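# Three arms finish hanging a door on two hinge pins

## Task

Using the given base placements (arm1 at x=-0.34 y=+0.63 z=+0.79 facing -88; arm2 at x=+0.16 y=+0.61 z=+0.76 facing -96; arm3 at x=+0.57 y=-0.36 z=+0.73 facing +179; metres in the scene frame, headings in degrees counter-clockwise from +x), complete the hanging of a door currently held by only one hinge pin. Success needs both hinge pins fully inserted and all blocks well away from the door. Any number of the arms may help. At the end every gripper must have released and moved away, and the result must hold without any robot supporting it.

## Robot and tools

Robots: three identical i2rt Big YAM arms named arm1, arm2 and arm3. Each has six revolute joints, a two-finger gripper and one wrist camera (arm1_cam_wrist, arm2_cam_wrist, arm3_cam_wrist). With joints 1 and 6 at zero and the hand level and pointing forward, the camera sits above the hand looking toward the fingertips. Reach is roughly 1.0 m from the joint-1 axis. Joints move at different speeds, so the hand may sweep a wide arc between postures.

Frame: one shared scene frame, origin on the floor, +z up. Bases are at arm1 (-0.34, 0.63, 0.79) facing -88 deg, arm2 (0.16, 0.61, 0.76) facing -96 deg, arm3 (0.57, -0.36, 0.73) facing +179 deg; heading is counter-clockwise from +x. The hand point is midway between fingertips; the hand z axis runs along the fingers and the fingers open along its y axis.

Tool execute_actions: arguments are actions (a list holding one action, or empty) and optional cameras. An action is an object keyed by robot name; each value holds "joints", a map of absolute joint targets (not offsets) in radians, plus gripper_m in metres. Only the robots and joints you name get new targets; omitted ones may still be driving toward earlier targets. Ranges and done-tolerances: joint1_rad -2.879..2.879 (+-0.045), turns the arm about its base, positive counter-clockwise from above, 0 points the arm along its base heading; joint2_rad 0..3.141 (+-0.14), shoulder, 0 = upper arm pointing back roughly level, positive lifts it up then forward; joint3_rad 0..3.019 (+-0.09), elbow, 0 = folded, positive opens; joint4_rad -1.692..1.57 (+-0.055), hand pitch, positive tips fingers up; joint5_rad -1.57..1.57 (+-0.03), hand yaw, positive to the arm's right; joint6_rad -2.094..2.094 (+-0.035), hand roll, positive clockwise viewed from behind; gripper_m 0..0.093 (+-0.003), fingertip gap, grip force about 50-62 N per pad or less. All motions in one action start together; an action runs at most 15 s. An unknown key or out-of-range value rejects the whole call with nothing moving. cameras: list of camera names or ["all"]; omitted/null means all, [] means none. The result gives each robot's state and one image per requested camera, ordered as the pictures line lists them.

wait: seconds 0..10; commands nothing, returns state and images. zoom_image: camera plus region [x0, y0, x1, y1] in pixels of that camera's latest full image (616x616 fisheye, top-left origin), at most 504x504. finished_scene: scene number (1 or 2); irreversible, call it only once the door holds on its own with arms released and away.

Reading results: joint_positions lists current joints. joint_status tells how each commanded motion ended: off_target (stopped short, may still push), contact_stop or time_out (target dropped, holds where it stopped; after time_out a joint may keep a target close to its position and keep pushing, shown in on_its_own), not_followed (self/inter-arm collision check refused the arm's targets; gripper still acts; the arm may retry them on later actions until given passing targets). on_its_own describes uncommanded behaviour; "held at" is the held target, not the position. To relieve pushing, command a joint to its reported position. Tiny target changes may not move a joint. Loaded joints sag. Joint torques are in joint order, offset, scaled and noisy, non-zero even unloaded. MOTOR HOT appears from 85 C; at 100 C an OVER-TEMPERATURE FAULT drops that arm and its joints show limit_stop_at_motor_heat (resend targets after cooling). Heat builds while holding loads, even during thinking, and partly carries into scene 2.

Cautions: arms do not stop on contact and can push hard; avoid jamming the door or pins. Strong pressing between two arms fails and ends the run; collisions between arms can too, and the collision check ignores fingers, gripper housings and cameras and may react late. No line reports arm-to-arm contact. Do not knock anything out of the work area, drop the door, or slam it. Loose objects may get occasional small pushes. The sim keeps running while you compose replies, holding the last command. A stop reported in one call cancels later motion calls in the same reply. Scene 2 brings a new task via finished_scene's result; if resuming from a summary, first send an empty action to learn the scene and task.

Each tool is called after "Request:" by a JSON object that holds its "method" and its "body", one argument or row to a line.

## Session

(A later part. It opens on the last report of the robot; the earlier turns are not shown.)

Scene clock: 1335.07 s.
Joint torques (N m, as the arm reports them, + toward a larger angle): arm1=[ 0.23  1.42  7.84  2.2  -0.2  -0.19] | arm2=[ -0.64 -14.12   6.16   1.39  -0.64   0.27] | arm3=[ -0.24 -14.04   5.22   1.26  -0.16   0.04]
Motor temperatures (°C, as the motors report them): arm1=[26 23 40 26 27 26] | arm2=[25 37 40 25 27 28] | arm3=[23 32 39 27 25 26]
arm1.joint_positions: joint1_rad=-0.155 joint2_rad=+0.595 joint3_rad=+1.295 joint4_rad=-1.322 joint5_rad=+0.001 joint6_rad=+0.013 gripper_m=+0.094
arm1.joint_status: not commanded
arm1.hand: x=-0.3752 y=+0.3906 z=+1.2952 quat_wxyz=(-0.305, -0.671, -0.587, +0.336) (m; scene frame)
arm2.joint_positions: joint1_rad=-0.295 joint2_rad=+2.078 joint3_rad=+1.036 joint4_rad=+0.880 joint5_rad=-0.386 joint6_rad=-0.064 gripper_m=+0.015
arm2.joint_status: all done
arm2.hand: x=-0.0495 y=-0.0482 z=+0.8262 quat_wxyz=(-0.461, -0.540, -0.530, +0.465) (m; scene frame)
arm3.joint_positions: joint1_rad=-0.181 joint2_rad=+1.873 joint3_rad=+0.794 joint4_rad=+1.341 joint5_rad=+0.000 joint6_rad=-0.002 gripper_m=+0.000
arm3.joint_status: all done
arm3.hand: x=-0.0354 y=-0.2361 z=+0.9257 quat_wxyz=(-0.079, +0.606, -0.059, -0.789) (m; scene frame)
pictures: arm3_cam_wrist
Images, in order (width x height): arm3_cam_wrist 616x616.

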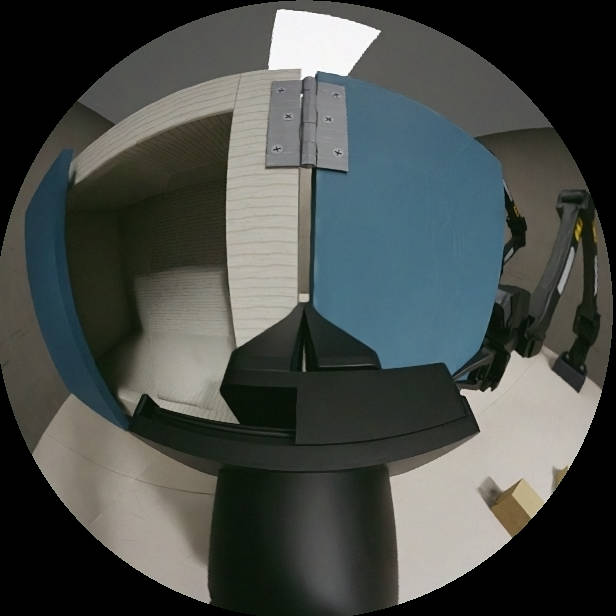

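Request:
{"method": "execute_actions", "body": {
  "actions": [
    {"arm3":{"joints":{"joint2_rad":1.93,"joint4_rad":1.33,"joint3_rad":0.78}}}
  ],
  "cameras": ["arm3_cam_wrist"]
}}

Request:
{"method": "zoom_image", "body": {
  "camera": "arm3_cam_wrist",
  "region": [270,260,345,330]
}}

Scene clock: 1348.43 s.
Joint torques (N m, as the arm reports them, + toward a larger angle): arm1=[ 0.23  1.64  7.86  2.16 -0.19 -0.2 ] | arm2=[ -0.21 -14.32   6.11   1.35  -0.64   0.24] | arm3=[-0.53 -8.35  5.05  1.15 -0.16  0.06]
Motor temperatures (°C, as the motors report them): arm1=[26 23 40 26 27 26] | arm2=[25 37 40 25 27 28] | arm3=[23 34 39 27 25 26]
arm1.joint_positions: joint1_rad=-0.155 joint2_rad=+0.595 joint3_rad=+1.295 joint4_rad=-1.322 joint5_rad=+0.001 joint6_rad=+0.013 gripper_m=+0.094
arm1.joint_status: not commanded
arm1.hand: x=-0.3752 y=+0.3906 z=+1.2952 quat_wxyz=(-0.305, -0.671, -0.587, +0.336) (m; scene frame)
arm2.joint_positions: joint1_rad=-0.295 joint2_rad=+2.078 joint3_rad=+1.036 joint4_rad=+0.880 joint5_rad=-0.386 joint6_rad=-0.064 gripper_m=+0.015
arm2.joint_status: not commanded
arm2.hand: x=-0.0495 y=-0.0482 z=+0.8262 quat_wxyz=(-0.461, -0.540, -0.530, +0.465) (m; scene frame)
arm3.joint_positions: joint1_rad=-0.181 joint2_rad=+1.879 joint3_rad=+0.785 joint4_rad=+1.345 joint5_rad=+0.000 joint6_rad=-0.002 gripper_m=+0.000
arm3.joint_status: all done
arm3.hand: x=-0.0333 y=-0.2365 z=+0.9192 quat_wxyz=(-0.079, +0.610, -0.059, -0.786) (m; scene frame)
pictures: arm3_cam_wrist
Images, in order (width x height): arm3_cam_wrist 616x616.

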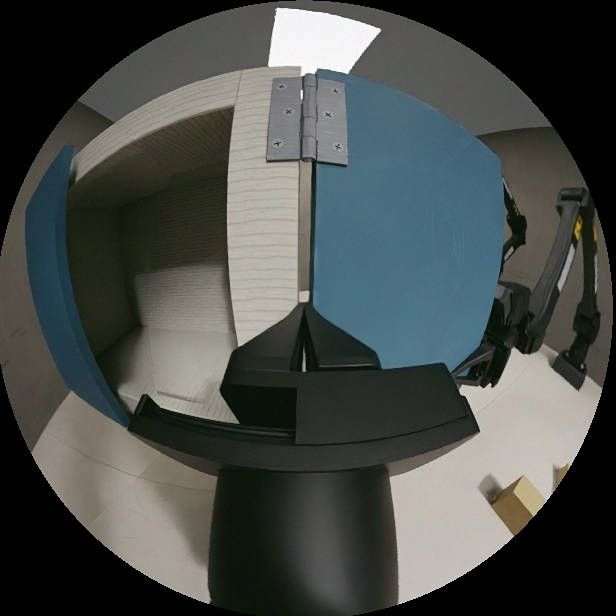

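Region (270, 260, 345, 330) of arm3_cam_wrist's 616x616 image, scaled by 6.720, with more detail than that image has; it fills the top 470 rows of this view, and the rest is white.

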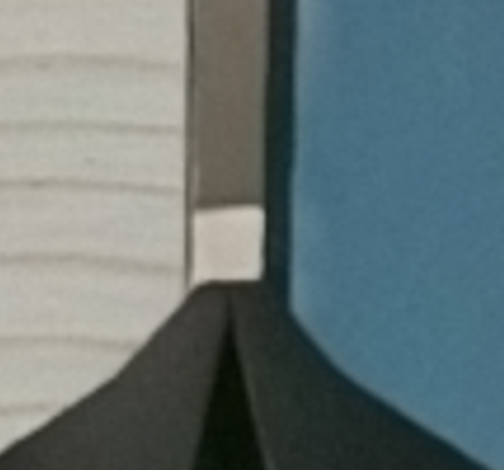

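Request:
{"method": "execute_actions", "body": {
  "actions": [
    {"arm3":{"joints":{"joint2_rad":1.98,"joint4_rad":1.33,"joint3_rad":0.8}},"arm2":{"joints":{"joint5_rad":-0.41}}}
  ],
  "cameras": []
}}

Request:
{"method": "execute_actions", "body": {
  "actions": [
    {"arm2":{"joints":{"joint5_rad":-0.31}}}
  ],
  "cameras": []
}}

Request:
{"method": "execute_actions", "body": {
  "actions": [
    {"arm2":{"joints":{"joint5_rad":-0.47}}}
  ],
  "cameras": []
}}

Scene clock: 1360.20 s.
Joint torques (N m, as the arm reports them, + toward a larger angle): arm1=[ 0.13  1.53  7.83  2.18 -0.19 -0.19] | arm2=[ -0.46 -14.55   6.11   1.44  -0.98   0.27] | arm3=[-0.2  -6.01  6.26 -0.05 -0.16  0.07]
Motor temperatures (°C, as the motors report them): arm1=[26 23 40 26 27 26] | arm2=[25 37 40 25 27 28] | arm3=[23 33 39 27 25 26]
arm1.joint_positions: joint1_rad=-0.155 joint2_rad=+0.595 joint3_rad=+1.295 joint4_rad=-1.322 joint5_rad=+0.001 joint6_rad=+0.013 gripper_m=+0.094
arm1.joint_status: not commanded
arm1.hand: x=-0.3752 y=+0.3906 z=+1.2952 quat_wxyz=(-0.305, -0.671, -0.587, +0.336) (m; scene frame)
arm2.joint_positions: joint1_rad=-0.295 joint2_rad=+2.078 joint3_rad=+1.036 joint4_rad=+0.880 joint5_rad=-0.388 joint6_rad=-0.064 gripper_m=+0.015
arm2.joint_status: all done
arm2.hand: x=-0.0490 y=-0.0482 z=+0.8262 quat_wxyz=(-0.462, -0.539, -0.530, +0.464) (m; scene frame)
arm3.joint_positions: joint1_rad=-0.181 joint2_rad=+1.897 joint3_rad=+0.790 joint4_rad=+1.375 joint5_rad=+0.000 joint6_rad=-0.002 gripper_m=+0.000
arm3.joint_status: all done
arm3.hand: x=-0.0336 y=-0.2364 z=+0.9177 quat_wxyz=(-0.080, +0.603, -0.059, -0.791) (m; scene frame)
pictures: none
No camera images: the call's "cameras" was empty. Leave "cameras" out to get every camera's image.

Scene clock: 1362.03 s.
Joint torques (N m, as the arm reports them, + toward a larger angle): arm1=[ 0.32  1.76  7.83  2.19 -0.19 -0.18] | arm2=[ -0.51 -13.93   6.57   1.45   1.58   0.24] | arm3=[-0.19 -5.72  6.19 -0.04 -0.17  0.06]
Motor temperatures (°C, as the motors report them): arm1=[26 23 40 26 27 26] | arm2=[25 37 40 25 27 28] | arm3=[23 33 39 27 25 26]
arm1.joint_positions: joint1_rad=-0.155 joint2_rad=+0.595 joint3_rad=+1.295 joint4_rad=-1.322 joint5_rad=+0.001 joint6_rad=+0.013 gripper_m=+0.094
arm1.joint_status: not commanded
arm1.hand: x=-0.3752 y=+0.3906 z=+1.2952 quat_wxyz=(-0.305, -0.671, -0.587, +0.336) (m; scene frame)
arm2.joint_positions: joint1_rad=-0.288 joint2_rad=+2.076 joint3_rad=+1.032 joint4_rad=+0.880 joint5_rad=-0.346 joint6_rad=-0.064 gripper_m=+0.015
arm2.joint_status: joint5_rad time_out (moved +0.042 of +0.078)
arm2.on_its_own: joint5_rad reads -0.346 and still pushes toward -0.310 since a time_out
arm2.hand: x=-0.0509 y=-0.0483 z=+0.8254 quat_wxyz=(-0.451, -0.548, -0.523, +0.472) (m; scene frame)
arm3.joint_positions: joint1_rad=-0.181 joint2_rad=+1.897 joint3_rad=+0.790 joint4_rad=+1.375 joint5_rad=+0.000 joint6_rad=-0.002 gripper_m=+0.000
arm3.joint_status: not commanded
arm3.hand: x=-0.0336 y=-0.2364 z=+0.9177 quat_wxyz=(-0.080, +0.603, -0.059, -0.791) (m; scene frame)
pictures: none
No camera images: the call's "cameras" was empty. Leave "cameras" out to get every camera's image.

not run: a stop came earlier in this reply.

Request:
{"method": "execute_actions", "body": {
  "actions": [
    {"arm2":{"joints":{"joint5_rad":-0.43}},"arm3":{"joints":{"joint2_rad":2.03}}}
  ],
  "cameras": []
}}

Request:
{"method": "execute_actions", "body": {
  "actions": [
    {"arm3":{"joints":{"joint2_rad":1.8,"joint3_rad":0.74,"joint4_rad":1.2}}}
  ],
  "cameras": []
}}

Request:
{"method": "execute_actions", "body": {
  "actions": [
    {"arm3":{"joints":{"joint2_rad":1.55,"joint3_rad":0.62,"joint4_rad":0.55}},"arm2":{"joints":{"joint5_rad":-0.385}}}
  ]
}}

Request:
{"method": "zoom_image", "body": {
  "camera": "arm3_cam_wrist",
  "region": [260,140,350,310]
}}

Scene clock: 1371.40 s.
Joint torques (N m, as the arm reports them, + toward a larger angle): arm1=[ 0.25  1.56  7.86  2.11 -0.2  -0.18] | arm2=[ -0.18 -14.25   6.28   1.34  -1.64   0.26] | arm3=[ 0.02 -3.84  5.78 -1.23 -0.17  0.06]
Motor temperatures (°C, as the motors report them): arm1=[26 23 40 26 27 26] | arm2=[25 37 40 25 28 27] | arm3=[23 32 40 27 25 26]
arm1.joint_positions: joint1_rad=-0.155 joint2_rad=+0.595 joint3_rad=+1.295 joint4_rad=-1.322 joint5_rad=+0.001 joint6_rad=+0.013 gripper_m=+0.094
arm1.joint_status: not commanded
arm1.hand: x=-0.3752 y=+0.3906 z=+1.2952 quat_wxyz=(-0.305, -0.671, -0.587, +0.336) (m; scene frame)
arm2.joint_positions: joint1_rad=-0.297 joint2_rad=+2.077 joint3_rad=+1.034 joint4_rad=+0.880 joint5_rad=-0.394 joint6_rad=-0.064 gripper_m=+0.015
arm2.joint_status: joint5_rad time_out (moved -0.048 of -0.084)
arm2.on_its_own: joint5_rad reads -0.394 and still pushes toward -0.430 since a time_out
arm2.hand: x=-0.0487 y=-0.0475 z=+0.8261 quat_wxyz=(-0.463, -0.538, -0.531, +0.463) (m; scene frame)
arm3.joint_positions: joint1_rad=-0.181 joint2_rad=+1.915 joint3_rad=+0.794 joint4_rad=+1.406 joint5_rad=+0.000 joint6_rad=-0.002 gripper_m=+0.000
arm3.joint_status: all done
arm3.hand: x=-0.0338 y=-0.2364 z=+0.9163 quat_wxyz=(-0.080, +0.596, -0.058, -0.797) (m; scene frame)
pictures: none
No camera images: the call's "cameras" was empty. Leave "cameras" out to get every camera's image.

not run: a stop came earlier in this reply.

not run: a stop came earlier in this reply.

Region (260, 140, 350, 310) of arm3_cam_wrist's 616x616 image, scaled by 2.965, with more detail than that image has; it fills the left 267 columns of this view, and the rest is white.

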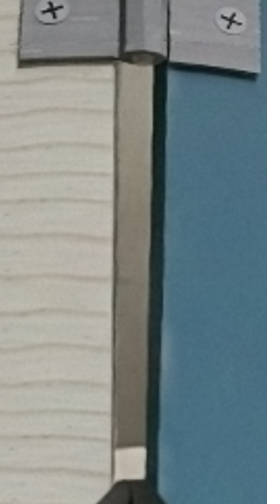

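Request:
{"method": "execute_actions", "body": {
  "actions": [
    {"arm2":{"joints":{"joint5_rad":-0.39,"gripper_m":0.05}},"arm3":{"joints":{"joint2_rad":2.06,"joint4_rad":1.37,"joint3_rad":0.77}}}
  ],
  "cameras": ["arm3_cam_wrist"]
}}

Scene clock: 1376.60 s.
Joint torques (N m, as the arm reports them, + toward a larger angle): arm1=[ 0.1   1.7   7.84  2.17 -0.19 -0.18] | arm2=[ -0.23 -14.56   6.39   1.3    0.08   0.23] | arm3=[-0.18 -3.2   2.76 -1.35 -0.18  0.08]
Motor temperatures (°C, as the motors report them): arm1=[26 23 40 26 27 26] | arm2=[25 37 40 25 28 27] | arm3=[23 32 40 27 25 26]
arm1.joint_positions: joint1_rad=-0.155 joint2_rad=+0.595 joint3_rad=+1.295 joint4_rad=-1.322 joint5_rad=+0.001 joint6_rad=+0.013 gripper_m=+0.094
arm1.joint_status: not commanded
arm1.hand: x=-0.3752 y=+0.3906 z=+1.2952 quat_wxyz=(-0.305, -0.671, -0.587, +0.336) (m; scene frame)
arm2.joint_positions: joint1_rad=-0.297 joint2_rad=+2.082 joint3_rad=+1.033 joint4_rad=+0.880 joint5_rad=-0.393 joint6_rad=-0.059 gripper_m=+0.050
arm2.joint_status: all done
arm2.hand: x=-0.0485 y=-0.0469 z=+0.8228 quat_wxyz=(-0.463, -0.541, -0.530, +0.460) (m; scene frame)
arm3.joint_positions: joint1_rad=-0.181 joint2_rad=+1.935 joint3_rad=+0.798 joint4_rad=+1.449 joint5_rad=+0.000 joint6_rad=-0.002 gripper_m=+0.000
arm3.joint_status: joint4_rad time_out (moved +0.043 of -0.036); the others done
arm3.on_its_own: joint4_rad reads +1.449 and still pushes toward +1.370 since a time_out
arm3.hand: x=-0.0330 y=-0.2365 z=+0.9154 quat_wxyz=(-0.081, +0.586, -0.057, -0.804) (m; scene frame)
pictures: arm3_cam_wrist
Images, in order (width x height): arm3_cam_wrist 616x616.

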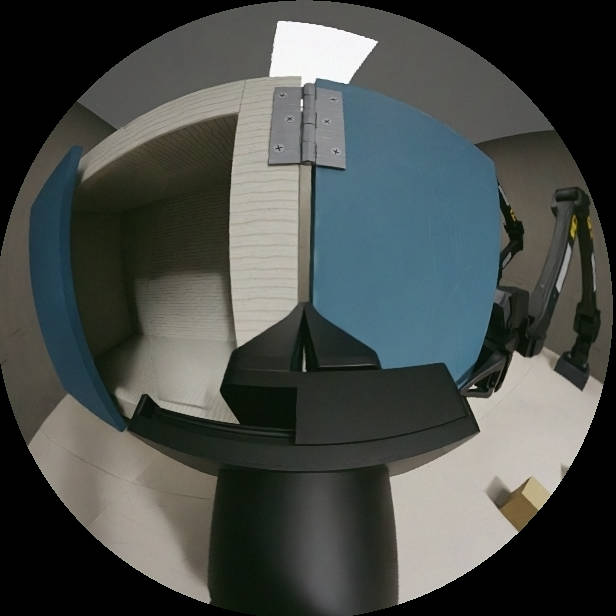

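Request:
{"method": "execute_actions", "body": {
  "actions": [
    {"arm3":{"joints":{"joint2_rad":1.8,"joint3_rad":0.74,"joint4_rad":1.2}}}
  ],
  "cameras": []
}}

Request:
{"method": "execute_actions", "body": {
  "actions": [
    {"arm3":{"joints":{"joint2_rad":1.55,"joint3_rad":0.62,"joint4_rad":0.55}}}
  ]
}}

Request:
{"method": "zoom_image", "body": {
  "camera": "arm3_cam_wrist",
  "region": [265,140,345,300]
}}

Scene clock: 1382.47 s.
Joint torques (N m, as the arm reports them, + toward a larger angle): arm1=[ 0.27  1.85  7.86  2.19 -0.19 -0.19] | arm2=[ -0.17 -14.21   6.35   1.33   0.09   0.22] | arm3=[ -0.13 -13.01   5.5    1.37  -0.2    0.07]
Motor temperatures (°C, as the motors report them): arm1=[26 23 40 26 27 26] | arm2=[25 37 40 25 28 27] | arm3=[23 32 39 27 25 26]
arm1.joint_positions: joint1_rad=-0.155 joint2_rad=+0.595 joint3_rad=+1.295 joint4_rad=-1.322 joint5_rad=+0.001 joint6_rad=+0.013 gripper_m=+0.094
arm1.joint_status: not commanded
arm1.hand: x=-0.3752 y=+0.3906 z=+1.2952 quat_wxyz=(-0.305, -0.671, -0.587, +0.336) (m; scene frame)
arm2.joint_positions: joint1_rad=-0.297 joint2_rad=+2.082 joint3_rad=+1.033 joint4_rad=+0.880 joint5_rad=-0.393 joint6_rad=-0.059 gripper_m=+0.050
arm2.joint_status: not commanded
arm2.hand: x=-0.0485 y=-0.0469 z=+0.8228 quat_wxyz=(-0.463, -0.541, -0.530, +0.460) (m; scene frame)
arm3.joint_positions: joint1_rad=-0.181 joint2_rad=+1.817 joint3_rad=+0.742 joint4_rad=+1.211 joint5_rad=+0.000 joint6_rad=-0.002 gripper_m=+0.000
arm3.joint_status: all done
arm3.hand: x=-0.0238 y=-0.2384 z=+0.9054 quat_wxyz=(-0.075, +0.654, -0.064, -0.750) (m; scene frame)
pictures: none
No camera images: the call's "cameras" was empty. Leave "cameras" out to get every camera's image.

Scene clock: 1383.80 s.
Joint torques (N m, as the arm reports them, + toward a larger angle): arm1=[ 0.24  1.59  7.87  2.14 -0.18 -0.17] | arm2=[ -0.06 -14.88   6.3    1.39   0.09   0.23] | arm3=[-0.47 -8.84  6.91  1.39 -0.16  0.09]
Motor temperatures (°C, as the motors report them): arm1=[26 23 40 26 27 26] | arm2=[25 37 40 25 28 27] | arm3=[23 32 39 27 25 26]
arm1.joint_positions: joint1_rad=-0.155 joint2_rad=+0.595 joint3_rad=+1.295 joint4_rad=-1.322 joint5_rad=+0.001 joint6_rad=+0.013 gripper_m=+0.094
arm1.joint_status: not commanded
arm1.hand: x=-0.3752 y=+0.3906 z=+1.2952 quat_wxyz=(-0.305, -0.671, -0.587, +0.336) (m; scene frame)
arm2.joint_positions: joint1_rad=-0.297 joint2_rad=+2.082 joint3_rad=+1.033 joint4_rad=+0.880 joint5_rad=-0.393 joint6_rad=-0.059 gripper_m=+0.050
arm2.joint_status: not commanded
arm2.hand: x=-0.0485 y=-0.0469 z=+0.8228 quat_wxyz=(-0.463, -0.541, -0.530, +0.460) (m; scene frame)
arm3.joint_positions: joint1_rad=-0.181 joint2_rad=+1.544 joint3_rad=+0.618 joint4_rad=+0.561 joint5_rad=+0.000 joint6_rad=-0.002 gripper_m=+0.000
arm3.joint_status: all done
arm3.hand: x=+0.0418 y=-0.2514 z=+0.8441 quat_wxyz=(-0.057, +0.820, -0.080, -0.564) (m; scene frame)
pictures: arm1_cam_wrist, arm2_cam_wrist, arm3_cam_wrist
Images, in order (width x height): arm1_cam_wrist 616x616, arm2_cam_wrist 616x616, arm3_cam_wrist 616x616.

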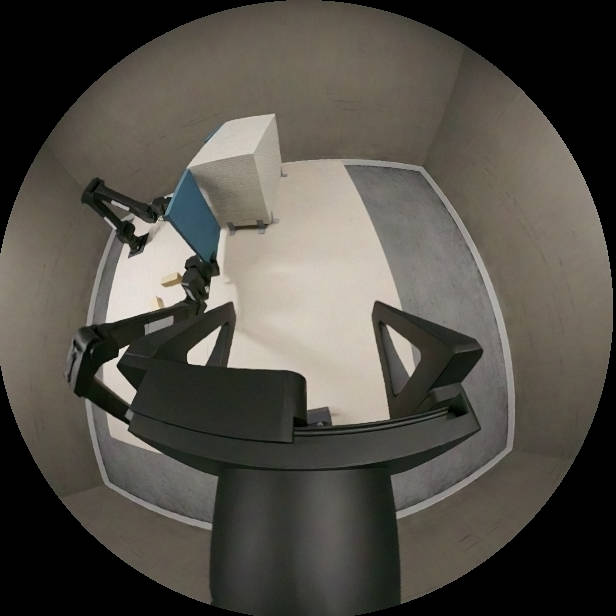

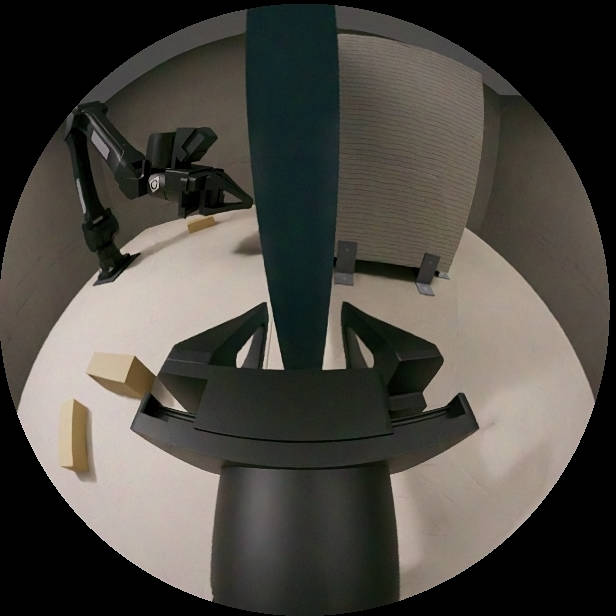

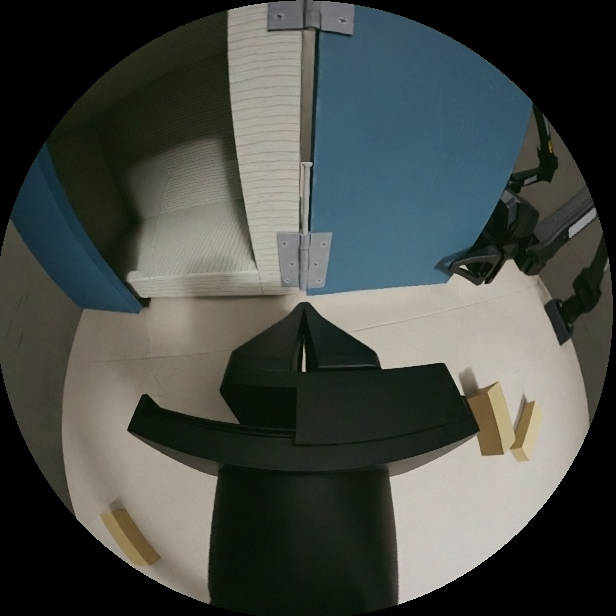

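Region (265, 140, 345, 300) of arm3_cam_wrist's 616x616 image, scaled by 3.150, with more detail than that image has.

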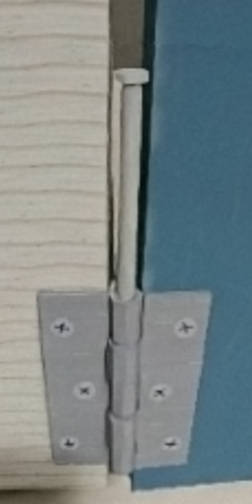

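Request:
{"method": "execute_actions", "body": {
  "actions": [
    {"arm3":{"joints":{"joint2_rad":1.62,"joint3_rad":0.65,"joint4_rad":1.15}}}
  ],
  "cameras": []
}}

Request:
{"method": "execute_actions", "body": {
  "actions": [
    {"arm3":{"joints":{"joint2_rad":1.8,"joint3_rad":0.825,"joint4_rad":1.22}}}
  ],
  "cameras": []
}}

Request:
{"method": "execute_actions", "body": {
  "actions": [
    {"arm3":{"joints":{"joint2_rad":2.0,"joint3_rad":0.8,"joint4_rad":1.3}}}
  ],
  "cameras": []
}}

Request:
{"method": "execute_actions", "body": {
  "actions": [
    {"arm2":{"joints":{"joint1_rad":-0.19}}}
  ],
  "cameras": []
}}

Request:
{"method": "execute_actions", "body": {
  "actions": [
    {"arm2":{"joints":{"joint1_rad":-0.35}}}
  ],
  "cameras": ["arm3_cam_wrist"]
}}

Scene clock: 1396.57 s.
Joint torques (N m, as the arm reports them, + toward a larger angle): arm1=[ 0.23  1.75  7.84  2.18 -0.19 -0.2 ] | arm2=[  0.12 -14.16   6.43   1.56   0.06   0.21] | arm3=[ 0.27 -9.79  8.97  2.49 -0.17  0.04]
Motor temperatures (°C, as the motors report them): arm1=[26 23 40 26 27 26] | arm2=[25 37 39 25 27 27] | arm3=[23 32 40 27 25 26]
arm1.joint_positions: joint1_rad=-0.155 joint2_rad=+0.595 joint3_rad=+1.295 joint4_rad=-1.322 joint5_rad=+0.001 joint6_rad=+0.013 gripper_m=+0.094
arm1.joint_status: not commanded
arm1.hand: x=-0.3752 y=+0.3906 z=+1.2952 quat_wxyz=(-0.305, -0.671, -0.587, +0.336) (m; scene frame)
arm2.joint_positions: joint1_rad=-0.297 joint2_rad=+2.082 joint3_rad=+1.033 joint4_rad=+0.880 joint5_rad=-0.393 joint6_rad=-0.059 gripper_m=+0.050
arm2.joint_status: not commanded
arm2.hand: x=-0.0485 y=-0.0469 z=+0.8228 quat_wxyz=(-0.463, -0.541, -0.530, +0.460) (m; scene frame)
arm3.joint_positions: joint1_rad=-0.181 joint2_rad=+1.620 joint3_rad=+0.618 joint4_rad=+1.128 joint5_rad=+0.000 joint6_rad=-0.002 gripper_m=+0.000
arm3.joint_status: all done
arm3.hand: x=+0.0229 y=-0.2477 z=+0.9411 quat_wxyz=(-0.075, +0.658, -0.064, -0.746) (m; scene frame)
pictures: none
No camera images: the call's "cameras" was empty. Leave "cameras" out to get every camera's image.

Scene clock: 1397.47 s.
Joint torques (N m, as the arm reports them, + toward a larger angle): arm1=[ 0.04  1.58  7.85  2.19 -0.2  -0.18] | arm2=[ -0.47 -14.74   6.36   1.45   0.08   0.18] | arm3=[  0.07 -11.86   8.94   2.36  -0.17   0.06]
Motor temperatures (°C, as the motors report them): arm1=[26 23 40 26 27 26] | arm2=[25 37 39 25 27 27] | arm3=[23 32 40 27 25 26]
arm1.joint_positions: joint1_rad=-0.155 joint2_rad=+0.595 joint3_rad=+1.295 joint4_rad=-1.322 joint5_rad=+0.001 joint6_rad=+0.013 gripper_m=+0.094
arm1.joint_status: not commanded
arm1.hand: x=-0.3752 y=+0.3906 z=+1.2952 quat_wxyz=(-0.305, -0.671, -0.587, +0.336) (m; scene frame)
arm2.joint_positions: joint1_rad=-0.297 joint2_rad=+2.082 joint3_rad=+1.033 joint4_rad=+0.880 joint5_rad=-0.393 joint6_rad=-0.059 gripper_m=+0.050
arm2.joint_status: not commanded
arm2.hand: x=-0.0485 y=-0.0469 z=+0.8228 quat_wxyz=(-0.463, -0.541, -0.530, +0.460) (m; scene frame)
arm3.joint_positions: joint1_rad=-0.181 joint2_rad=+1.797 joint3_rad=+0.793 joint4_rad=+1.200 joint5_rad=+0.000 joint6_rad=-0.002 gripper_m=+0.000
arm3.joint_status: all done
arm3.hand: x=-0.0373 y=-0.2357 z=+0.9363 quat_wxyz=(-0.077, +0.632, -0.062, -0.769) (m; scene frame)
pictures: none
No camera images: the call's "cameras" was empty. Leave "cameras" out to get every camera's image.

Scene clock: 1399.53 s.
Joint torques (N m, as the arm reports them, + toward a larger angle): arm1=[ 0.17  1.56  7.83  2.15 -0.19 -0.19] | arm2=[ -0.52 -14.44   6.33   1.3    0.08   0.22] | arm3=[-0.16 -4.67  5.5  -0.52 -0.15  0.09]
Motor temperatures (°C, as the motors report them): arm1=[26 23 40 26 27 26] | arm2=[25 37 39 25 27 27] | arm3=[23 32 40 27 25 26]
arm1.joint_positions: joint1_rad=-0.155 joint2_rad=+0.595 joint3_rad=+1.295 joint4_rad=-1.322 joint5_rad=+0.001 joint6_rad=+0.013 gripper_m=+0.094
arm1.joint_status: not commanded
arm1.hand: x=-0.3752 y=+0.3906 z=+1.2952 quat_wxyz=(-0.305, -0.671, -0.587, +0.336) (m; scene frame)
arm2.joint_positions: joint1_rad=-0.297 joint2_rad=+2.082 joint3_rad=+1.033 joint4_rad=+0.880 joint5_rad=-0.393 joint6_rad=-0.059 gripper_m=+0.050
arm2.joint_status: not commanded
arm2.hand: x=-0.0485 y=-0.0469 z=+0.8228 quat_wxyz=(-0.463, -0.541, -0.530, +0.460) (m; scene frame)
arm3.joint_positions: joint1_rad=-0.181 joint2_rad=+1.896 joint3_rad=+0.801 joint4_rad=+1.361 joint5_rad=+0.000 joint6_rad=-0.002 gripper_m=+0.000
arm3.joint_status: joint4_rad time_out (moved +0.161 of +0.100); the others done
arm3.on_its_own: joint4_rad reads +1.361 and still pushes toward +1.300 since a time_out
arm3.hand: x=-0.0375 y=-0.2357 z=+0.9197 quat_wxyz=(-0.079, +0.604, -0.059, -0.791) (m; scene frame)
pictures: none
No camera images: the call's "cameras" was empty. Leave "cameras" out to get every camera's image.

not run: a stop came earlier in this reply.

not run: a stop came earlier in this reply.

Request:
{"method": "execute_actions", "body": {
  "actions": [
    {"arm2":{"joints":{"joint1_rad":-0.19}}}
  ],
  "cameras": []
}}

Request:
{"method": "execute_actions", "body": {
  "actions": [
    {"arm2":{"joints":{"joint1_rad":-0.35}}}
  ],
  "cameras": ["arm3_cam_wrist"]
}}

Scene clock: 1403.70 s.
Joint torques (N m, as the arm reports them, + toward a larger angle): arm1=[ 0.25  1.64  7.84  2.14 -0.19 -0.19] | arm2=[ -1.38 -14.45   6.29   1.35   0.01   0.19] | arm3=[-0.19 -4.72  5.33 -0.62 -0.18  0.05]
Motor temperatures (°C, as the motors report them): arm1=[26 23 40 26 27 26] | arm2=[25 37 39 25 27 27] | arm3=[23 32 40 27 25 26]
arm1.joint_positions: joint1_rad=-0.155 joint2_rad=+0.595 joint3_rad=+1.295 joint4_rad=-1.322 joint5_rad=+0.001 joint6_rad=+0.013 gripper_m=+0.094
arm1.joint_status: not commanded
arm1.hand: x=-0.3752 y=+0.3906 z=+1.2952 quat_wxyz=(-0.305, -0.671, -0.587, +0.336) (m; scene frame)
arm2.joint_positions: joint1_rad=-0.180 joint2_rad=+2.082 joint3_rad=+1.033 joint4_rad=+0.880 joint5_rad=-0.391 joint6_rad=-0.058 gripper_m=+0.050
arm2.joint_status: all done
arm2.hand: x=+0.0288 y=-0.0668 z=+0.8231 quat_wxyz=(-0.488, -0.510, -0.560, +0.433) (m; scene frame)
arm3.joint_positions: joint1_rad=-0.181 joint2_rad=+1.896 joint3_rad=+0.801 joint4_rad=+1.361 joint5_rad=+0.000 joint6_rad=-0.002 gripper_m=+0.000
arm3.joint_status: not commanded
arm3.on_its_own: joint4_rad reads +1.361 and still pushes toward +1.300 since a time_out
arm3.hand: x=-0.0375 y=-0.2357 z=+0.9197 quat_wxyz=(-0.079, +0.604, -0.059, -0.791) (m; scene frame)
pictures: none
No camera images: the call's "cameras" was empty. Leave "cameras" out to get every camera's image.

Scene clock: 1404.93 s.
Joint torques (N m, as the arm reports them, + toward a larger angle): arm1=[ 0.16  1.71  7.86  2.17 -0.19 -0.18] | arm2=[  0.68 -14.28   6.44   1.39  -0.18   0.21] | arm3=[ 0.16 -4.68  5.4  -0.63 -0.16  0.06]
Motor temperatures (°C, as the motors report them): arm1=[26 23 40 26 27 26] | arm2=[25 37 39 25 27 27] | arm3=[23 32 40 27 25 26]
arm1.joint_positions: joint1_rad=-0.155 joint2_rad=+0.595 joint3_rad=+1.295 joint4_rad=-1.322 joint5_rad=+0.001 joint6_rad=+0.013 gripper_m=+0.094
arm1.joint_status: not commanded
arm1.hand: x=-0.3752 y=+0.3906 z=+1.2952 quat_wxyz=(-0.305, -0.671, -0.587, +0.336) (m; scene frame)
arm2.joint_positions: joint1_rad=-0.359 joint2_rad=+2.083 joint3_rad=+1.032 joint4_rad=+0.880 joint5_rad=-0.387 joint6_rad=-0.057 gripper_m=+0.050
arm2.joint_status: all done
arm2.hand: x=-0.0901 y=-0.0316 z=+0.8205 quat_wxyz=(-0.446, -0.561, -0.512, +0.474) (m; scene frame)
arm3.joint_positions: joint1_rad=-0.181 joint2_rad=+1.896 joint3_rad=+0.801 joint4_rad=+1.361 joint5_rad=+0.000 joint6_rad=-0.002 gripper_m=+0.000
arm3.joint_status: not commanded
arm3.on_its_own: joint4_rad reads +1.361 and still pushes toward +1.300 since a time_out
arm3.hand: x=-0.0375 y=-0.2357 z=+0.9197 quat_wxyz=(-0.079, +0.604, -0.059, -0.791) (m; scene frame)
pictures: arm3_cam_wrist
Images, in order (width x height): arm3_cam_wrist 616x616.

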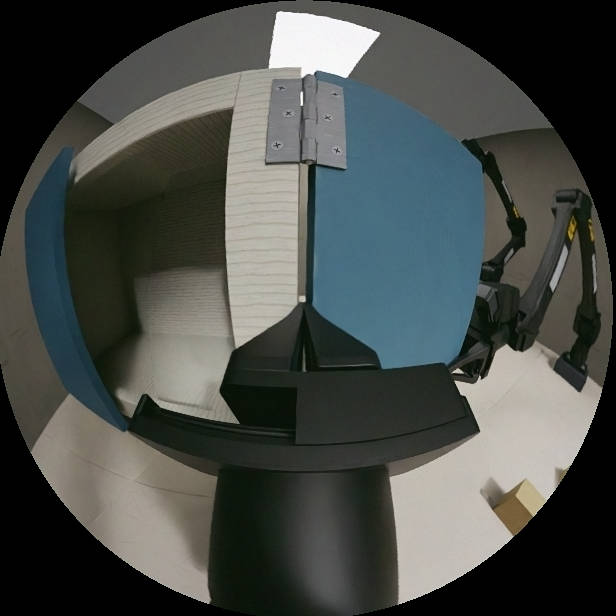

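Request:
{"method": "execute_actions", "body": {
  "actions": [
    {"arm2":{"joints":{"joint1_rad":-0.28}},"arm3":{"joints":{"joint2_rad":1.92,"joint4_rad":1.35}}}
  ],
  "cameras": []
}}

Request:
{"method": "execute_actions", "body": {
  "actions": [
    {"arm2":{"joints":{"gripper_m":0.012}}}
  ],
  "cameras": []
}}

Request:
{"method": "execute_actions", "body": {
  "actions": [
    {"arm2":{"joints":{"joint2_rad":2.05,"joint4_rad":0.9}}}
  ],
  "cameras": []
}}

Request:
{"method": "execute_actions", "body": {
  "actions": [
    {"arm2":{"joints":{"joint2_rad":2.0,"joint4_rad":0.9}}}
  ],
  "cameras": ["arm3_cam_wrist"]
}}

Scene clock: 1425.23 s.
Joint torques (N m, as the arm reports them, + toward a larger angle): arm1=[ 0.17  1.55  7.9   2.17 -0.19 -0.19] | arm2=[ -0.5  -14.53   6.33   1.37  -0.02   0.19] | arm3=[ -0.27 -10.25   5.37   0.97  -0.19   0.07]
Motor temperatures (°C, as the motors report them): arm1=[26 23 40 26 27 26] | arm2=[25 37 39 25 27 27] | arm3=[23 32 39 27 25 26]
arm1.joint_positions: joint1_rad=-0.155 joint2_rad=+0.595 joint3_rad=+1.295 joint4_rad=-1.322 joint5_rad=+0.001 joint6_rad=+0.013 gripper_m=+0.094
arm1.joint_status: not commanded
arm1.hand: x=-0.3752 y=+0.3906 z=+1.2952 quat_wxyz=(-0.305, -0.671, -0.587, +0.336) (m; scene frame)
arm2.joint_positions: joint1_rad=-0.276 joint2_rad=+2.083 joint3_rad=+1.032 joint4_rad=+0.880 joint5_rad=-0.391 joint6_rad=-0.058 gripper_m=+0.050
arm2.joint_status: all done
arm2.hand: x=-0.0353 y=-0.0504 z=+0.8210 quat_wxyz=(-0.466, -0.538, -0.536, +0.454) (m; scene frame)
arm3.joint_positions: joint1_rad=-0.181 joint2_rad=+1.896 joint3_rad=+0.801 joint4_rad=+1.370 joint5_rad=+0.000 joint6_rad=-0.002 gripper_m=+0.000
arm3.joint_status: all done
arm3.hand: x=-0.0369 y=-0.2358 z=+0.9218 quat_wxyz=(-0.080, +0.601, -0.059, -0.793) (m; scene frame)
pictures: none
No camera images: the call's "cameras" was empty. Leave "cameras" out to get every camera's image.

Scene clock: 1425.87 s.
Joint torques (N m, as the arm reports them, + toward a larger angle): arm1=[ 0.26  1.57  7.85  2.17 -0.19 -0.18] | arm2=[ -0.14 -15.11   6.26   1.36  -0.94   0.32] | arm3=[ -0.24 -10.56   5.36   0.83  -0.18   0.1 ]
Motor temperatures (°C, as the motors report them): arm1=[26 23 40 26 27 26] | arm2=[25 37 39 25 27 27] | arm3=[23 32 39 27 25 26]
arm1.joint_positions: joint1_rad=-0.155 joint2_rad=+0.595 joint3_rad=+1.295 joint4_rad=-1.322 joint5_rad=+0.001 joint6_rad=+0.013 gripper_m=+0.094
arm1.joint_status: not commanded
arm1.hand: x=-0.3752 y=+0.3906 z=+1.2952 quat_wxyz=(-0.305, -0.671, -0.587, +0.336) (m; scene frame)
arm2.joint_positions: joint1_rad=-0.286 joint2_rad=+2.084 joint3_rad=+1.033 joint4_rad=+0.880 joint5_rad=-0.370 joint6_rad=-0.066 gripper_m=+0.015
arm2.joint_status: all done
arm2.hand: x=-0.0455 y=-0.0488 z=+0.8208 quat_wxyz=(-0.457, -0.543, -0.531, +0.464) (m; scene frame)
arm3.joint_positions: joint1_rad=-0.181 joint2_rad=+1.896 joint3_rad=+0.801 joint4_rad=+1.370 joint5_rad=+0.000 joint6_rad=-0.002 gripper_m=+0.000
arm3.joint_status: not commanded
arm3.hand: x=-0.0369 y=-0.2358 z=+0.9218 quat_wxyz=(-0.080, +0.601, -0.059, -0.793) (m; scene frame)
pictures: none
No camera images: the call's "cameras" was empty. Leave "cameras" out to get every camera's image.

Scene clock: 1426.40 s.
Joint torques (N m, as the arm reports them, + toward a larger angle): arm1=[ 0.07  1.73  7.86  2.19 -0.19 -0.19] | arm2=[ -0.06 -18.24   6.41   2.46  -0.89   0.29] | arm3=[  0.06 -10.48   5.4    0.89  -0.19   0.08]
Motor temperatures (°C, as the motors report them): arm1=[26 23 40 26 27 26] | arm2=[25 37 39 25 27 27] | arm3=[23 32 39 27 25 26]
arm1.joint_positions: joint1_rad=-0.155 joint2_rad=+0.595 joint3_rad=+1.295 joint4_rad=-1.322 joint5_rad=+0.001 joint6_rad=+0.013 gripper_m=+0.094
arm1.joint_status: not commanded
arm1.hand: x=-0.3752 y=+0.3906 z=+1.2952 quat_wxyz=(-0.305, -0.671, -0.587, +0.336) (m; scene frame)
arm2.joint_positions: joint1_rad=-0.286 joint2_rad=+2.083 joint3_rad=+1.033 joint4_rad=+0.880 joint5_rad=-0.370 joint6_rad=-0.066 gripper_m=+0.015
arm2.joint_status: all done
arm2.hand: x=-0.0456 y=-0.0489 z=+0.8216 quat_wxyz=(-0.457, -0.543, -0.530, +0.464) (m; scene frame)
arm3.joint_positions: joint1_rad=-0.181 joint2_rad=+1.896 joint3_rad=+0.801 joint4_rad=+1.370 joint5_rad=+0.000 joint6_rad=-0.002 gripper_m=+0.000
arm3.joint_status: not commanded
arm3.hand: x=-0.0369 y=-0.2358 z=+0.9218 quat_wxyz=(-0.080, +0.601, -0.059, -0.793) (m; scene frame)
pictures: none
No camera images: the call's "cameras" was empty. Leave "cameras" out to get every camera's image.

Scene clock: 1426.93 s.
Joint torques (N m, as the arm reports them, + toward a larger angle): arm1=[ 0.17  1.72  7.87  2.16 -0.19 -0.18] | arm2=[  0.17 -21.57   6.41   2.51  -0.93   0.32] | arm3=[  0.02 -10.2    5.35   0.93  -0.14   0.08]
Motor temperatures (°C, as the motors report them): arm1=[26 23 40 26 27 26] | arm2=[25 37 39 25 27 27] | arm3=[23 32 39 27 25 26]
arm1.joint_positions: joint1_rad=-0.155 joint2_rad=+0.595 joint3_rad=+1.295 joint4_rad=-1.322 joint5_rad=+0.001 joint6_rad=+0.013 gripper_m=+0.094
arm1.joint_status: not commanded
arm1.hand: x=-0.3752 y=+0.3906 z=+1.2952 quat_wxyz=(-0.305, -0.671, -0.587, +0.336) (m; scene frame)
arm2.joint_positions: joint1_rad=-0.286 joint2_rad=+2.078 joint3_rad=+1.032 joint4_rad=+0.880 joint5_rad=-0.370 joint6_rad=-0.067 gripper_m=+0.015
arm2.joint_status: all done
arm2.hand: x=-0.0457 y=-0.0489 z=+0.8243 quat_wxyz=(-0.457, -0.541, -0.530, +0.466) (m; scene frame)
arm3.joint_positions: joint1_rad=-0.181 joint2_rad=+1.896 joint3_rad=+0.801 joint4_rad=+1.370 joint5_rad=+0.000 joint6_rad=-0.002 gripper_m=+0.000
arm3.joint_status: not commanded
arm3.hand: x=-0.0369 y=-0.2358 z=+0.9218 quat_wxyz=(-0.080, +0.601, -0.059, -0.793) (m; scene frame)
pictures: arm3_cam_wrist
Images, in order (width x height): arm3_cam_wrist 616x616.

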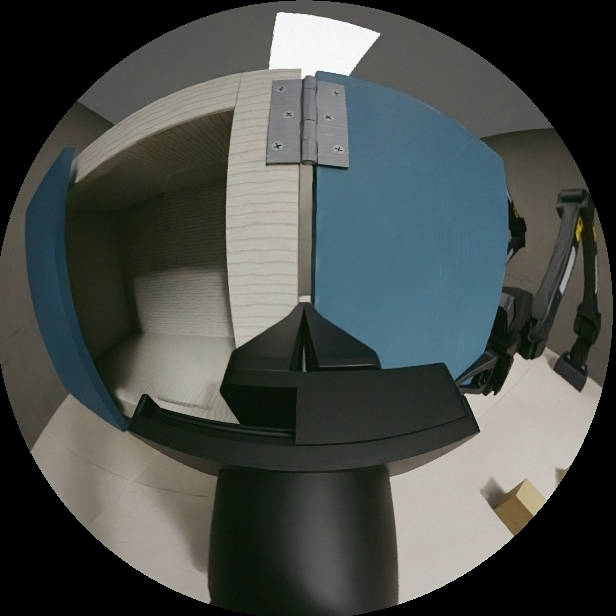

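Request:
{"method": "execute_actions", "body": {
  "actions": [
    {"arm3":{"joints":{"joint2_rad":1.83,"joint4_rad":1.3}}}
  ],
  "cameras": []
}}

Request:
{"method": "execute_actions", "body": {
  "actions": [
    {"arm2":{"joints":{"joint2_rad":1.96,"joint4_rad":0.91}}}
  ],
  "cameras": []
}}

Request:
{"method": "execute_actions", "body": {
  "actions": [
    {"arm3":{"joints":{"joint2_rad":1.96,"joint4_rad":1.33}}}
  ],
  "cameras": []
}}

Request:
{"method": "execute_actions", "body": {
  "actions": [
    {"arm2":{"joints":{"joint2_rad":2.12,"joint4_rad":0.87}}}
  ],
  "cameras": []
}}

Scene clock: 1438.63 s.
Joint torques (N m, as the arm reports them, + toward a larger angle): arm1=[ 0.13  1.61  7.87  2.2  -0.18 -0.19] | arm2=[ -0.08 -21.2    6.88   2.42  -1.04   0.31] | arm3=[ -0.06 -13.52   5.75   1.31  -0.17   0.09]
Motor temperatures (°C, as the motors report them): arm1=[26 23 40 26 27 26] | arm2=[25 39 39 25 27 27] | arm3=[23 33 39 27 25 26]
arm1.joint_positions: joint1_rad=-0.155 joint2_rad=+0.595 joint3_rad=+1.295 joint4_rad=-1.322 joint5_rad=+0.001 joint6_rad=+0.013 gripper_m=+0.094
arm1.joint_status: not commanded
arm1.hand: x=-0.3752 y=+0.3906 z=+1.2952 quat_wxyz=(-0.305, -0.671, -0.587, +0.336) (m; scene frame)
arm2.joint_positions: joint1_rad=-0.286 joint2_rad=+2.073 joint3_rad=+1.027 joint4_rad=+0.880 joint5_rad=-0.367 joint6_rad=-0.067 gripper_m=+0.015
arm2.joint_status: not commanded
arm2.hand: x=-0.0456 y=-0.0474 z=+0.8256 quat_wxyz=(-0.456, -0.542, -0.529, +0.467) (m; scene frame)
arm3.joint_positions: joint1_rad=-0.181 joint2_rad=+1.849 joint3_rad=+0.801 joint4_rad=+1.311 joint5_rad=+0.000 joint6_rad=-0.002 gripper_m=+0.000
arm3.joint_status: all done
arm3.hand: x=-0.0374 y=-0.2357 z=+0.9359 quat_wxyz=(-0.079, +0.605, -0.059, -0.790) (m; scene frame)
pictures: none
No camera images: the call's "cameras" was empty. Leave "cameras" out to get every camera's image.

Scene clock: 1439.17 s.
Joint torques (N m, as the arm reports them, + toward a larger angle): arm1=[ 0.39  1.62  7.86  2.15 -0.19 -0.18] | arm2=[  0.18 -24.12   6.93   2.84  -1.15   0.33] | arm3=[ -0.09 -13.42   5.79   1.23  -0.16   0.11]
Motor temperatures (°C, as the motors report them): arm1=[26 23 40 26 27 26] | arm2=[25 39 39 25 27 27] | arm3=[23 33 39 27 25 26]
arm1.joint_positions: joint1_rad=-0.155 joint2_rad=+0.595 joint3_rad=+1.295 joint4_rad=-1.322 joint5_rad=+0.001 joint6_rad=+0.013 gripper_m=+0.094
arm1.joint_status: not commanded
arm1.hand: x=-0.3752 y=+0.3906 z=+1.2952 quat_wxyz=(-0.305, -0.671, -0.587, +0.336) (m; scene frame)
arm2.joint_positions: joint1_rad=-0.286 joint2_rad=+2.070 joint3_rad=+1.026 joint4_rad=+0.879 joint5_rad=-0.364 joint6_rad=-0.068 gripper_m=+0.015
arm2.joint_status: all done
arm2.hand: x=-0.0459 y=-0.0471 z=+0.8270 quat_wxyz=(-0.455, -0.542, -0.529, +0.468) (m; scene frame)
arm3.joint_positions: joint1_rad=-0.181 joint2_rad=+1.849 joint3_rad=+0.801 joint4_rad=+1.311 joint5_rad=+0.000 joint6_rad=-0.002 gripper_m=+0.000
arm3.joint_status: not commanded
arm3.hand: x=-0.0374 y=-0.2357 z=+0.9359 quat_wxyz=(-0.079, +0.605, -0.059, -0.790) (m; scene frame)
pictures: none
No camera images: the call's "cameras" was empty. Leave "cameras" out to get every camera's image.

Scene clock: 1439.90 s.
Joint torques (N m, as the arm reports them, + toward a larger angle): arm1=[ 0.13  1.66  7.87  2.19 -0.2  -0.17] | arm2=[  0.14 -24.26   7.04   2.91  -1.16   0.36] | arm3=[ 0.24 -7.22  5.26  0.68 -0.18  0.09]
Motor temperatures (°C, as the motors report them): arm1=[26 23 40 26 27 26] | arm2=[25 39 39 25 27 27] | arm3=[23 33 39 27 25 26]
arm1.joint_positions: joint1_rad=-0.155 joint2_rad=+0.595 joint3_rad=+1.295 joint4_rad=-1.322 joint5_rad=+0.001 joint6_rad=+0.013 gripper_m=+0.094
arm1.joint_status: not commanded
arm1.hand: x=-0.3752 y=+0.3906 z=+1.2952 quat_wxyz=(-0.305, -0.671, -0.587, +0.336) (m; scene frame)
arm2.joint_positions: joint1_rad=-0.286 joint2_rad=+2.070 joint3_rad=+1.026 joint4_rad=+0.879 joint5_rad=-0.364 joint6_rad=-0.068 gripper_m=+0.015
arm2.joint_status: not commanded
arm2.hand: x=-0.0459 y=-0.0471 z=+0.8270 quat_wxyz=(-0.455, -0.542, -0.529, +0.468) (m; scene frame)
arm3.joint_positions: joint1_rad=-0.181 joint2_rad=+1.892 joint3_rad=+0.803 joint4_rad=+1.359 joint5_rad=+0.000 joint6_rad=-0.002 gripper_m=+0.000
arm3.joint_status: all done
arm3.hand: x=-0.0378 y=-0.2356 z=+0.9222 quat_wxyz=(-0.080, +0.603, -0.059, -0.792) (m; scene frame)
pictures: none
No camera images: the call's "cameras" was empty. Leave "cameras" out to get every camera's image.

Scene clock: 1440.63 s.
Joint torques (N m, as the arm reports them, + toward a larger angle): arm1=[ 0.26  1.7   7.86  2.19 -0.19 -0.18] | arm2=[  0.06 -12.53   6.7    1.75  -0.93   0.38] | arm3=[ 0.19 -7.6   5.29  0.48 -0.15  0.07]
Motor temperatures (°C, as the motors report them): arm1=[26 23 40 26 27 26] | arm2=[25 39 39 25 27 27] | arm3=[23 33 39 27 25 26]
arm1.joint_positions: joint1_rad=-0.155 joint2_rad=+0.595 joint3_rad=+1.295 joint4_rad=-1.322 joint5_rad=+0.001 joint6_rad=+0.013 gripper_m=+0.094
arm1.joint_status: not commanded
arm1.hand: x=-0.3752 y=+0.3906 z=+1.2952 quat_wxyz=(-0.305, -0.671, -0.587, +0.336) (m; scene frame)
arm2.joint_positions: joint1_rad=-0.286 joint2_rad=+2.078 joint3_rad=+1.030 joint4_rad=+0.869 joint5_rad=-0.369 joint6_rad=-0.070 gripper_m=+0.015
arm2.joint_status: all done
arm2.hand: x=-0.0452 y=-0.0477 z=+0.8209 quat_wxyz=(-0.454, -0.544, -0.532, +0.462) (m; scene frame)
arm3.joint_positions: joint1_rad=-0.181 joint2_rad=+1.892 joint3_rad=+0.803 joint4_rad=+1.359 joint5_rad=+0.000 joint6_rad=-0.002 gripper_m=+0.000
arm3.joint_status: not commanded
arm3.hand: x=-0.0378 y=-0.2356 z=+0.9220 quat_wxyz=(-0.080, +0.603, -0.059, -0.792) (m; scene frame)
pictures: none
No camera images: the call's "cameras" was empty. Leave "cameras" out to get every camera's image.

Request:
{"method": "execute_actions", "body": {
  "actions": [
    {"arm3":{"joints":{"joint2_rad":1.5,"joint3_rad":0.7,"joint4_rad":1.1}},"arm2":{"joints":{"joint2_rad":2.09}}}
  ],
  "cameras": []
}}

Request:
{"method": "execute_actions", "body": {
  "actions": [
    {"arm3":{"joints":{"joint2_rad":1.3,"joint3_rad":0.95,"joint4_rad":-0.7}}}
  ],
  "cameras": []
}}

Request:
{"method": "execute_actions", "body": {
  "actions": [
    {"arm3":{"joints":{"joint2_rad":1.5,"joint3_rad":1.3,"joint4_rad":-0.7}}}
  ],
  "cameras": ["arm3_cam_wrist"]
}}

Scene clock: 1452.83 s.
Joint torques (N m, as the arm reports them, + toward a larger angle): arm1=[ 0.38  1.46  7.86  2.14 -0.18 -0.18] | arm2=[ -0.14 -14.6    6.59   1.8   -0.96   0.39] | arm3=[-0.05 -8.31  8.31  1.18 -0.15  0.07]
Motor temperatures (°C, as the motors report them): arm1=[26 23 40 26 27 26] | arm2=[25 38 39 25 28 27] | arm3=[23 32 39 27 25 26]
arm1.joint_positions: joint1_rad=-0.155 joint2_rad=+0.595 joint3_rad=+1.295 joint4_rad=-1.322 joint5_rad=+0.001 joint6_rad=+0.013 gripper_m=+0.094
arm1.joint_status: not commanded
arm1.hand: x=-0.3752 y=+0.3906 z=+1.2952 quat_wxyz=(-0.305, -0.671, -0.587, +0.336) (m; scene frame)
arm2.joint_positions: joint1_rad=-0.286 joint2_rad=+2.078 joint3_rad=+1.030 joint4_rad=+0.869 joint5_rad=-0.369 joint6_rad=-0.070 gripper_m=+0.015
arm2.joint_status: all done
arm2.hand: x=-0.0452 y=-0.0477 z=+0.8209 quat_wxyz=(-0.454, -0.544, -0.532, +0.462) (m; scene frame)
arm3.joint_positions: joint1_rad=-0.181 joint2_rad=+1.486 joint3_rad=+0.690 joint4_rad=+1.110 joint5_rad=+0.000 joint6_rad=-0.002 gripper_m=+0.000
arm3.joint_status: all done
arm3.hand: x=+0.0221 y=-0.2477 z=+1.0428 quat_wxyz=(-0.081, +0.586, -0.057, -0.805) (m; scene frame)
pictures: none
No camera images: the call's "cameras" was empty. Leave "cameras" out to get every camera's image.

Scene clock: 1454.77 s.
Joint torques (N m, as the arm reports them, + toward a larger angle): arm1=[ 0.17  1.72  7.88  2.21 -0.19 -0.18] | arm2=[  0.21 -15.11   6.56   1.71  -0.96   0.33] | arm3=[-0.52 -7.32 10.27  0.82 -0.15  0.05]
Motor temperatures (°C, as the motors report them): arm1=[26 23 40 26 27 26] | arm2=[25 38 39 25 28 27] | arm3=[23 32 40 27 25 26]
arm1.joint_positions: joint1_rad=-0.155 joint2_rad=+0.595 joint3_rad=+1.295 joint4_rad=-1.322 joint5_rad=+0.001 joint6_rad=+0.013 gripper_m=+0.094
arm1.joint_status: not commanded
arm1.hand: x=-0.3752 y=+0.3906 z=+1.2952 quat_wxyz=(-0.305, -0.671, -0.587, +0.336) (m; scene frame)
arm2.joint_positions: joint1_rad=-0.286 joint2_rad=+2.078 joint3_rad=+1.030 joint4_rad=+0.869 joint5_rad=-0.369 joint6_rad=-0.070 gripper_m=+0.015
arm2.joint_status: not commanded
arm2.hand: x=-0.0452 y=-0.0477 z=+0.8209 quat_wxyz=(-0.454, -0.544, -0.532, +0.462) (m; scene frame)
arm3.joint_positions: joint1_rad=-0.181 joint2_rad=+1.295 joint3_rad=+0.935 joint4_rad=-0.689 joint5_rad=+0.000 joint6_rad=-0.002 gripper_m=+0.000
arm3.joint_status: all done
arm3.hand: x=+0.1152 y=-0.2661 z=+0.8924 quat_wxyz=(-0.026, +0.962, -0.094, -0.256) (m; scene frame)
pictures: none
No camera images: the call's "cameras" was empty. Leave "cameras" out to get every camera's image.

Scene clock: 1456.03 s.
Joint torques (N m, as the arm reports them, + toward a larger angle): arm1=[ 0.34  1.66  7.86  2.14 -0.19 -0.18] | arm2=[  0.21 -15.07   6.74   1.79  -0.95   0.36] | arm3=[ -0.33 -12.09  12.74   1.26  -0.16   0.05]
Motor temperatures (°C, as the motors report them): arm1=[26 23 40 26 27 26] | arm2=[25 38 39 25 28 27] | arm3=[23 32 41 27 25 26]
arm1.joint_positions: joint1_rad=-0.155 joint2_rad=+0.595 joint3_rad=+1.295 joint4_rad=-1.322 joint5_rad=+0.001 joint6_rad=+0.013 gripper_m=+0.094
arm1.joint_status: not commanded
arm1.hand: x=-0.3752 y=+0.3906 z=+1.2952 quat_wxyz=(-0.305, -0.671, -0.587, +0.336) (m; scene frame)
arm2.joint_positions: joint1_rad=-0.286 joint2_rad=+2.078 joint3_rad=+1.030 joint4_rad=+0.869 joint5_rad=-0.369 joint6_rad=-0.070 gripper_m=+0.015
arm2.joint_status: not commanded
arm2.hand: x=-0.0452 y=-0.0477 z=+0.8209 quat_wxyz=(-0.454, -0.544, -0.532, +0.462) (m; scene frame)
arm3.joint_positions: joint1_rad=-0.181 joint2_rad=+1.508 joint3_rad=+1.260 joint4_rad=-0.695 joint5_rad=+0.000 joint6_rad=-0.002 gripper_m=+0.000
arm3.joint_status: all done
arm3.hand: x=+0.0009 y=-0.2434 z=+0.9464 quat_wxyz=(-0.031, +0.947, -0.092, -0.307) (m; scene frame)
pictures: arm3_cam_wrist
Images, in order (width x height): arm3_cam_wrist 616x616.

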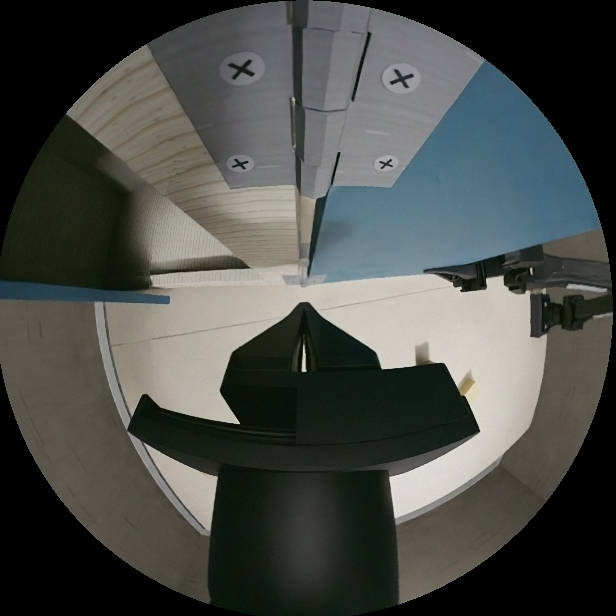

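Request:
{"method": "execute_actions", "body": {
  "actions": [
    {"arm3":{"joints":{"joint2_rad":1.4,"joint3_rad":1.1}}}
  ],
  "cameras": []
}}

Request:
{"method": "execute_actions", "body": {
  "actions": [
    {"arm3":{"joints":{"joint4_rad":-0.3}}}
  ],
  "cameras": []
}}

Request:
{"method": "execute_actions", "body": {
  "actions": [
    {"arm3":{"joints":{"joint2_rad":1.48,"joint3_rad":1.13,"joint4_rad":-0.23}}}
  ],
  "cameras": ["arm3_cam_wrist"]
}}

Scene clock: 1464.83 s.
Joint torques (N m, as the arm reports them, + toward a larger angle): arm1=[ 0.11  1.7   7.86  2.19 -0.2  -0.19] | arm2=[  0.19 -15.31   6.66   1.8   -0.94   0.32] | arm3=[ -0.03 -10.09   9.45   1.09  -0.14   0.07]
Motor temperatures (°C, as the motors report them): arm1=[26 23 40 26 27 26] | arm2=[25 38 39 25 28 27] | arm3=[23 33 44 27 25 26]
arm1.joint_positions: joint1_rad=-0.155 joint2_rad=+0.595 joint3_rad=+1.295 joint4_rad=-1.322 joint5_rad=+0.001 joint6_rad=+0.013 gripper_m=+0.094
arm1.joint_status: not commanded
arm1.hand: x=-0.3752 y=+0.3906 z=+1.2952 quat_wxyz=(-0.305, -0.671, -0.587, +0.336) (m; scene frame)
arm2.joint_positions: joint1_rad=-0.286 joint2_rad=+2.078 joint3_rad=+1.030 joint4_rad=+0.869 joint5_rad=-0.369 joint6_rad=-0.070 gripper_m=+0.015
arm2.joint_status: not commanded
arm2.hand: x=-0.0452 y=-0.0477 z=+0.8209 quat_wxyz=(-0.454, -0.544, -0.532, +0.462) (m; scene frame)
arm3.joint_positions: joint1_rad=-0.181 joint2_rad=+1.399 joint3_rad=+1.097 joint4_rad=-0.695 joint5_rad=+0.000 joint6_rad=-0.002 gripper_m=+0.000
arm3.joint_status: all done
arm3.hand: x=+0.0581 y=-0.2547 z=+0.9221 quat_wxyz=(-0.029, +0.955, -0.093, -0.282) (m; scene frame)
pictures: none
No camera images: the call's "cameras" was empty. Leave "cameras" out to get every camera's image.

Scene clock: 1465.93 s.
Joint torques (N m, as the arm reports them, + toward a larger angle): arm1=[-0.06  1.59  7.87  2.16 -0.2  -0.18] | arm2=[ -0.22 -14.6    6.64   1.75  -0.94   0.35] | arm3=[ -0.36 -10.11   9.77   2.38  -0.19   0.05]
Motor temperatures (°C, as the motors report them): arm1=[26 23 40 26 27 26] | arm2=[25 38 39 25 28 27] | arm3=[23 33 44 27 25 26]
arm1.joint_positions: joint1_rad=-0.155 joint2_rad=+0.595 joint3_rad=+1.295 joint4_rad=-1.322 joint5_rad=+0.001 joint6_rad=+0.013 gripper_m=+0.094
arm1.joint_status: not commanded
arm1.hand: x=-0.3752 y=+0.3906 z=+1.2952 quat_wxyz=(-0.305, -0.671, -0.587, +0.336) (m; scene frame)
arm2.joint_positions: joint1_rad=-0.286 joint2_rad=+2.078 joint3_rad=+1.030 joint4_rad=+0.869 joint5_rad=-0.369 joint6_rad=-0.070 gripper_m=+0.015
arm2.joint_status: not commanded
arm2.hand: x=-0.0452 y=-0.0477 z=+0.8209 quat_wxyz=(-0.454, -0.544, -0.532, +0.462) (m; scene frame)
arm3.joint_positions: joint1_rad=-0.181 joint2_rad=+1.399 joint3_rad=+1.097 joint4_rad=-0.321 joint5_rad=+0.000 joint6_rad=-0.002 gripper_m=+0.000
arm3.joint_status: all done
arm3.hand: x=-0.0070 y=-0.2418 z=+0.9851 quat_wxyz=(-0.046, +0.886, -0.086, -0.454) (m; scene frame)
pictures: none
No camera images: the call's "cameras" was empty. Leave "cameras" out to get every camera's image.

Scene clock: 1466.83 s.
Joint torques (N m, as the arm reports them, + toward a larger angle): arm1=[ 0.27  1.72  7.86  2.12 -0.2  -0.19] | arm2=[ -0.06 -14.84   6.6    1.67  -0.93   0.33] | arm3=[  0.1  -10.74  12.07   2.27  -0.13   0.06]
Motor temperatures (°C, as the motors report them): arm1=[26 23 40 26 27 26] | arm2=[25 38 39 25 28 27] | arm3=[23 33 44 27 25 26]
arm1.joint_positions: joint1_rad=-0.155 joint2_rad=+0.595 joint3_rad=+1.295 joint4_rad=-1.322 joint5_rad=+0.001 joint6_rad=+0.013 gripper_m=+0.094
arm1.joint_status: not commanded
arm1.hand: x=-0.3752 y=+0.3906 z=+1.2952 quat_wxyz=(-0.305, -0.671, -0.587, +0.336) (m; scene frame)
arm2.joint_positions: joint1_rad=-0.286 joint2_rad=+2.078 joint3_rad=+1.030 joint4_rad=+0.869 joint5_rad=-0.369 joint6_rad=-0.070 gripper_m=+0.015
arm2.joint_status: not commanded
arm2.hand: x=-0.0452 y=-0.0477 z=+0.8209 quat_wxyz=(-0.454, -0.544, -0.532, +0.462) (m; scene frame)
arm3.joint_positions: joint1_rad=-0.181 joint2_rad=+1.480 joint3_rad=+1.097 joint4_rad=-0.250 joint5_rad=+0.000 joint6_rad=-0.002 gripper_m=+0.000
arm3.joint_status: all done
arm3.hand: x=-0.0259 y=-0.2380 z=+0.9522 quat_wxyz=(-0.046, +0.888, -0.087, -0.449) (m; scene frame)
pictures: arm3_cam_wrist
Images, in order (width x height): arm3_cam_wrist 616x616.

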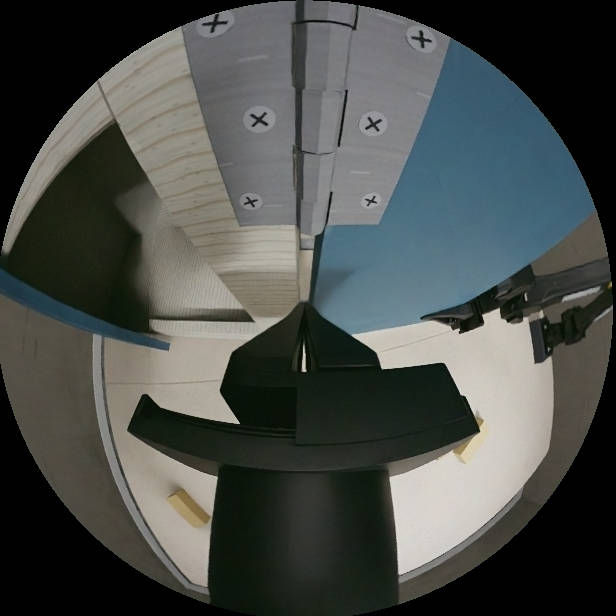

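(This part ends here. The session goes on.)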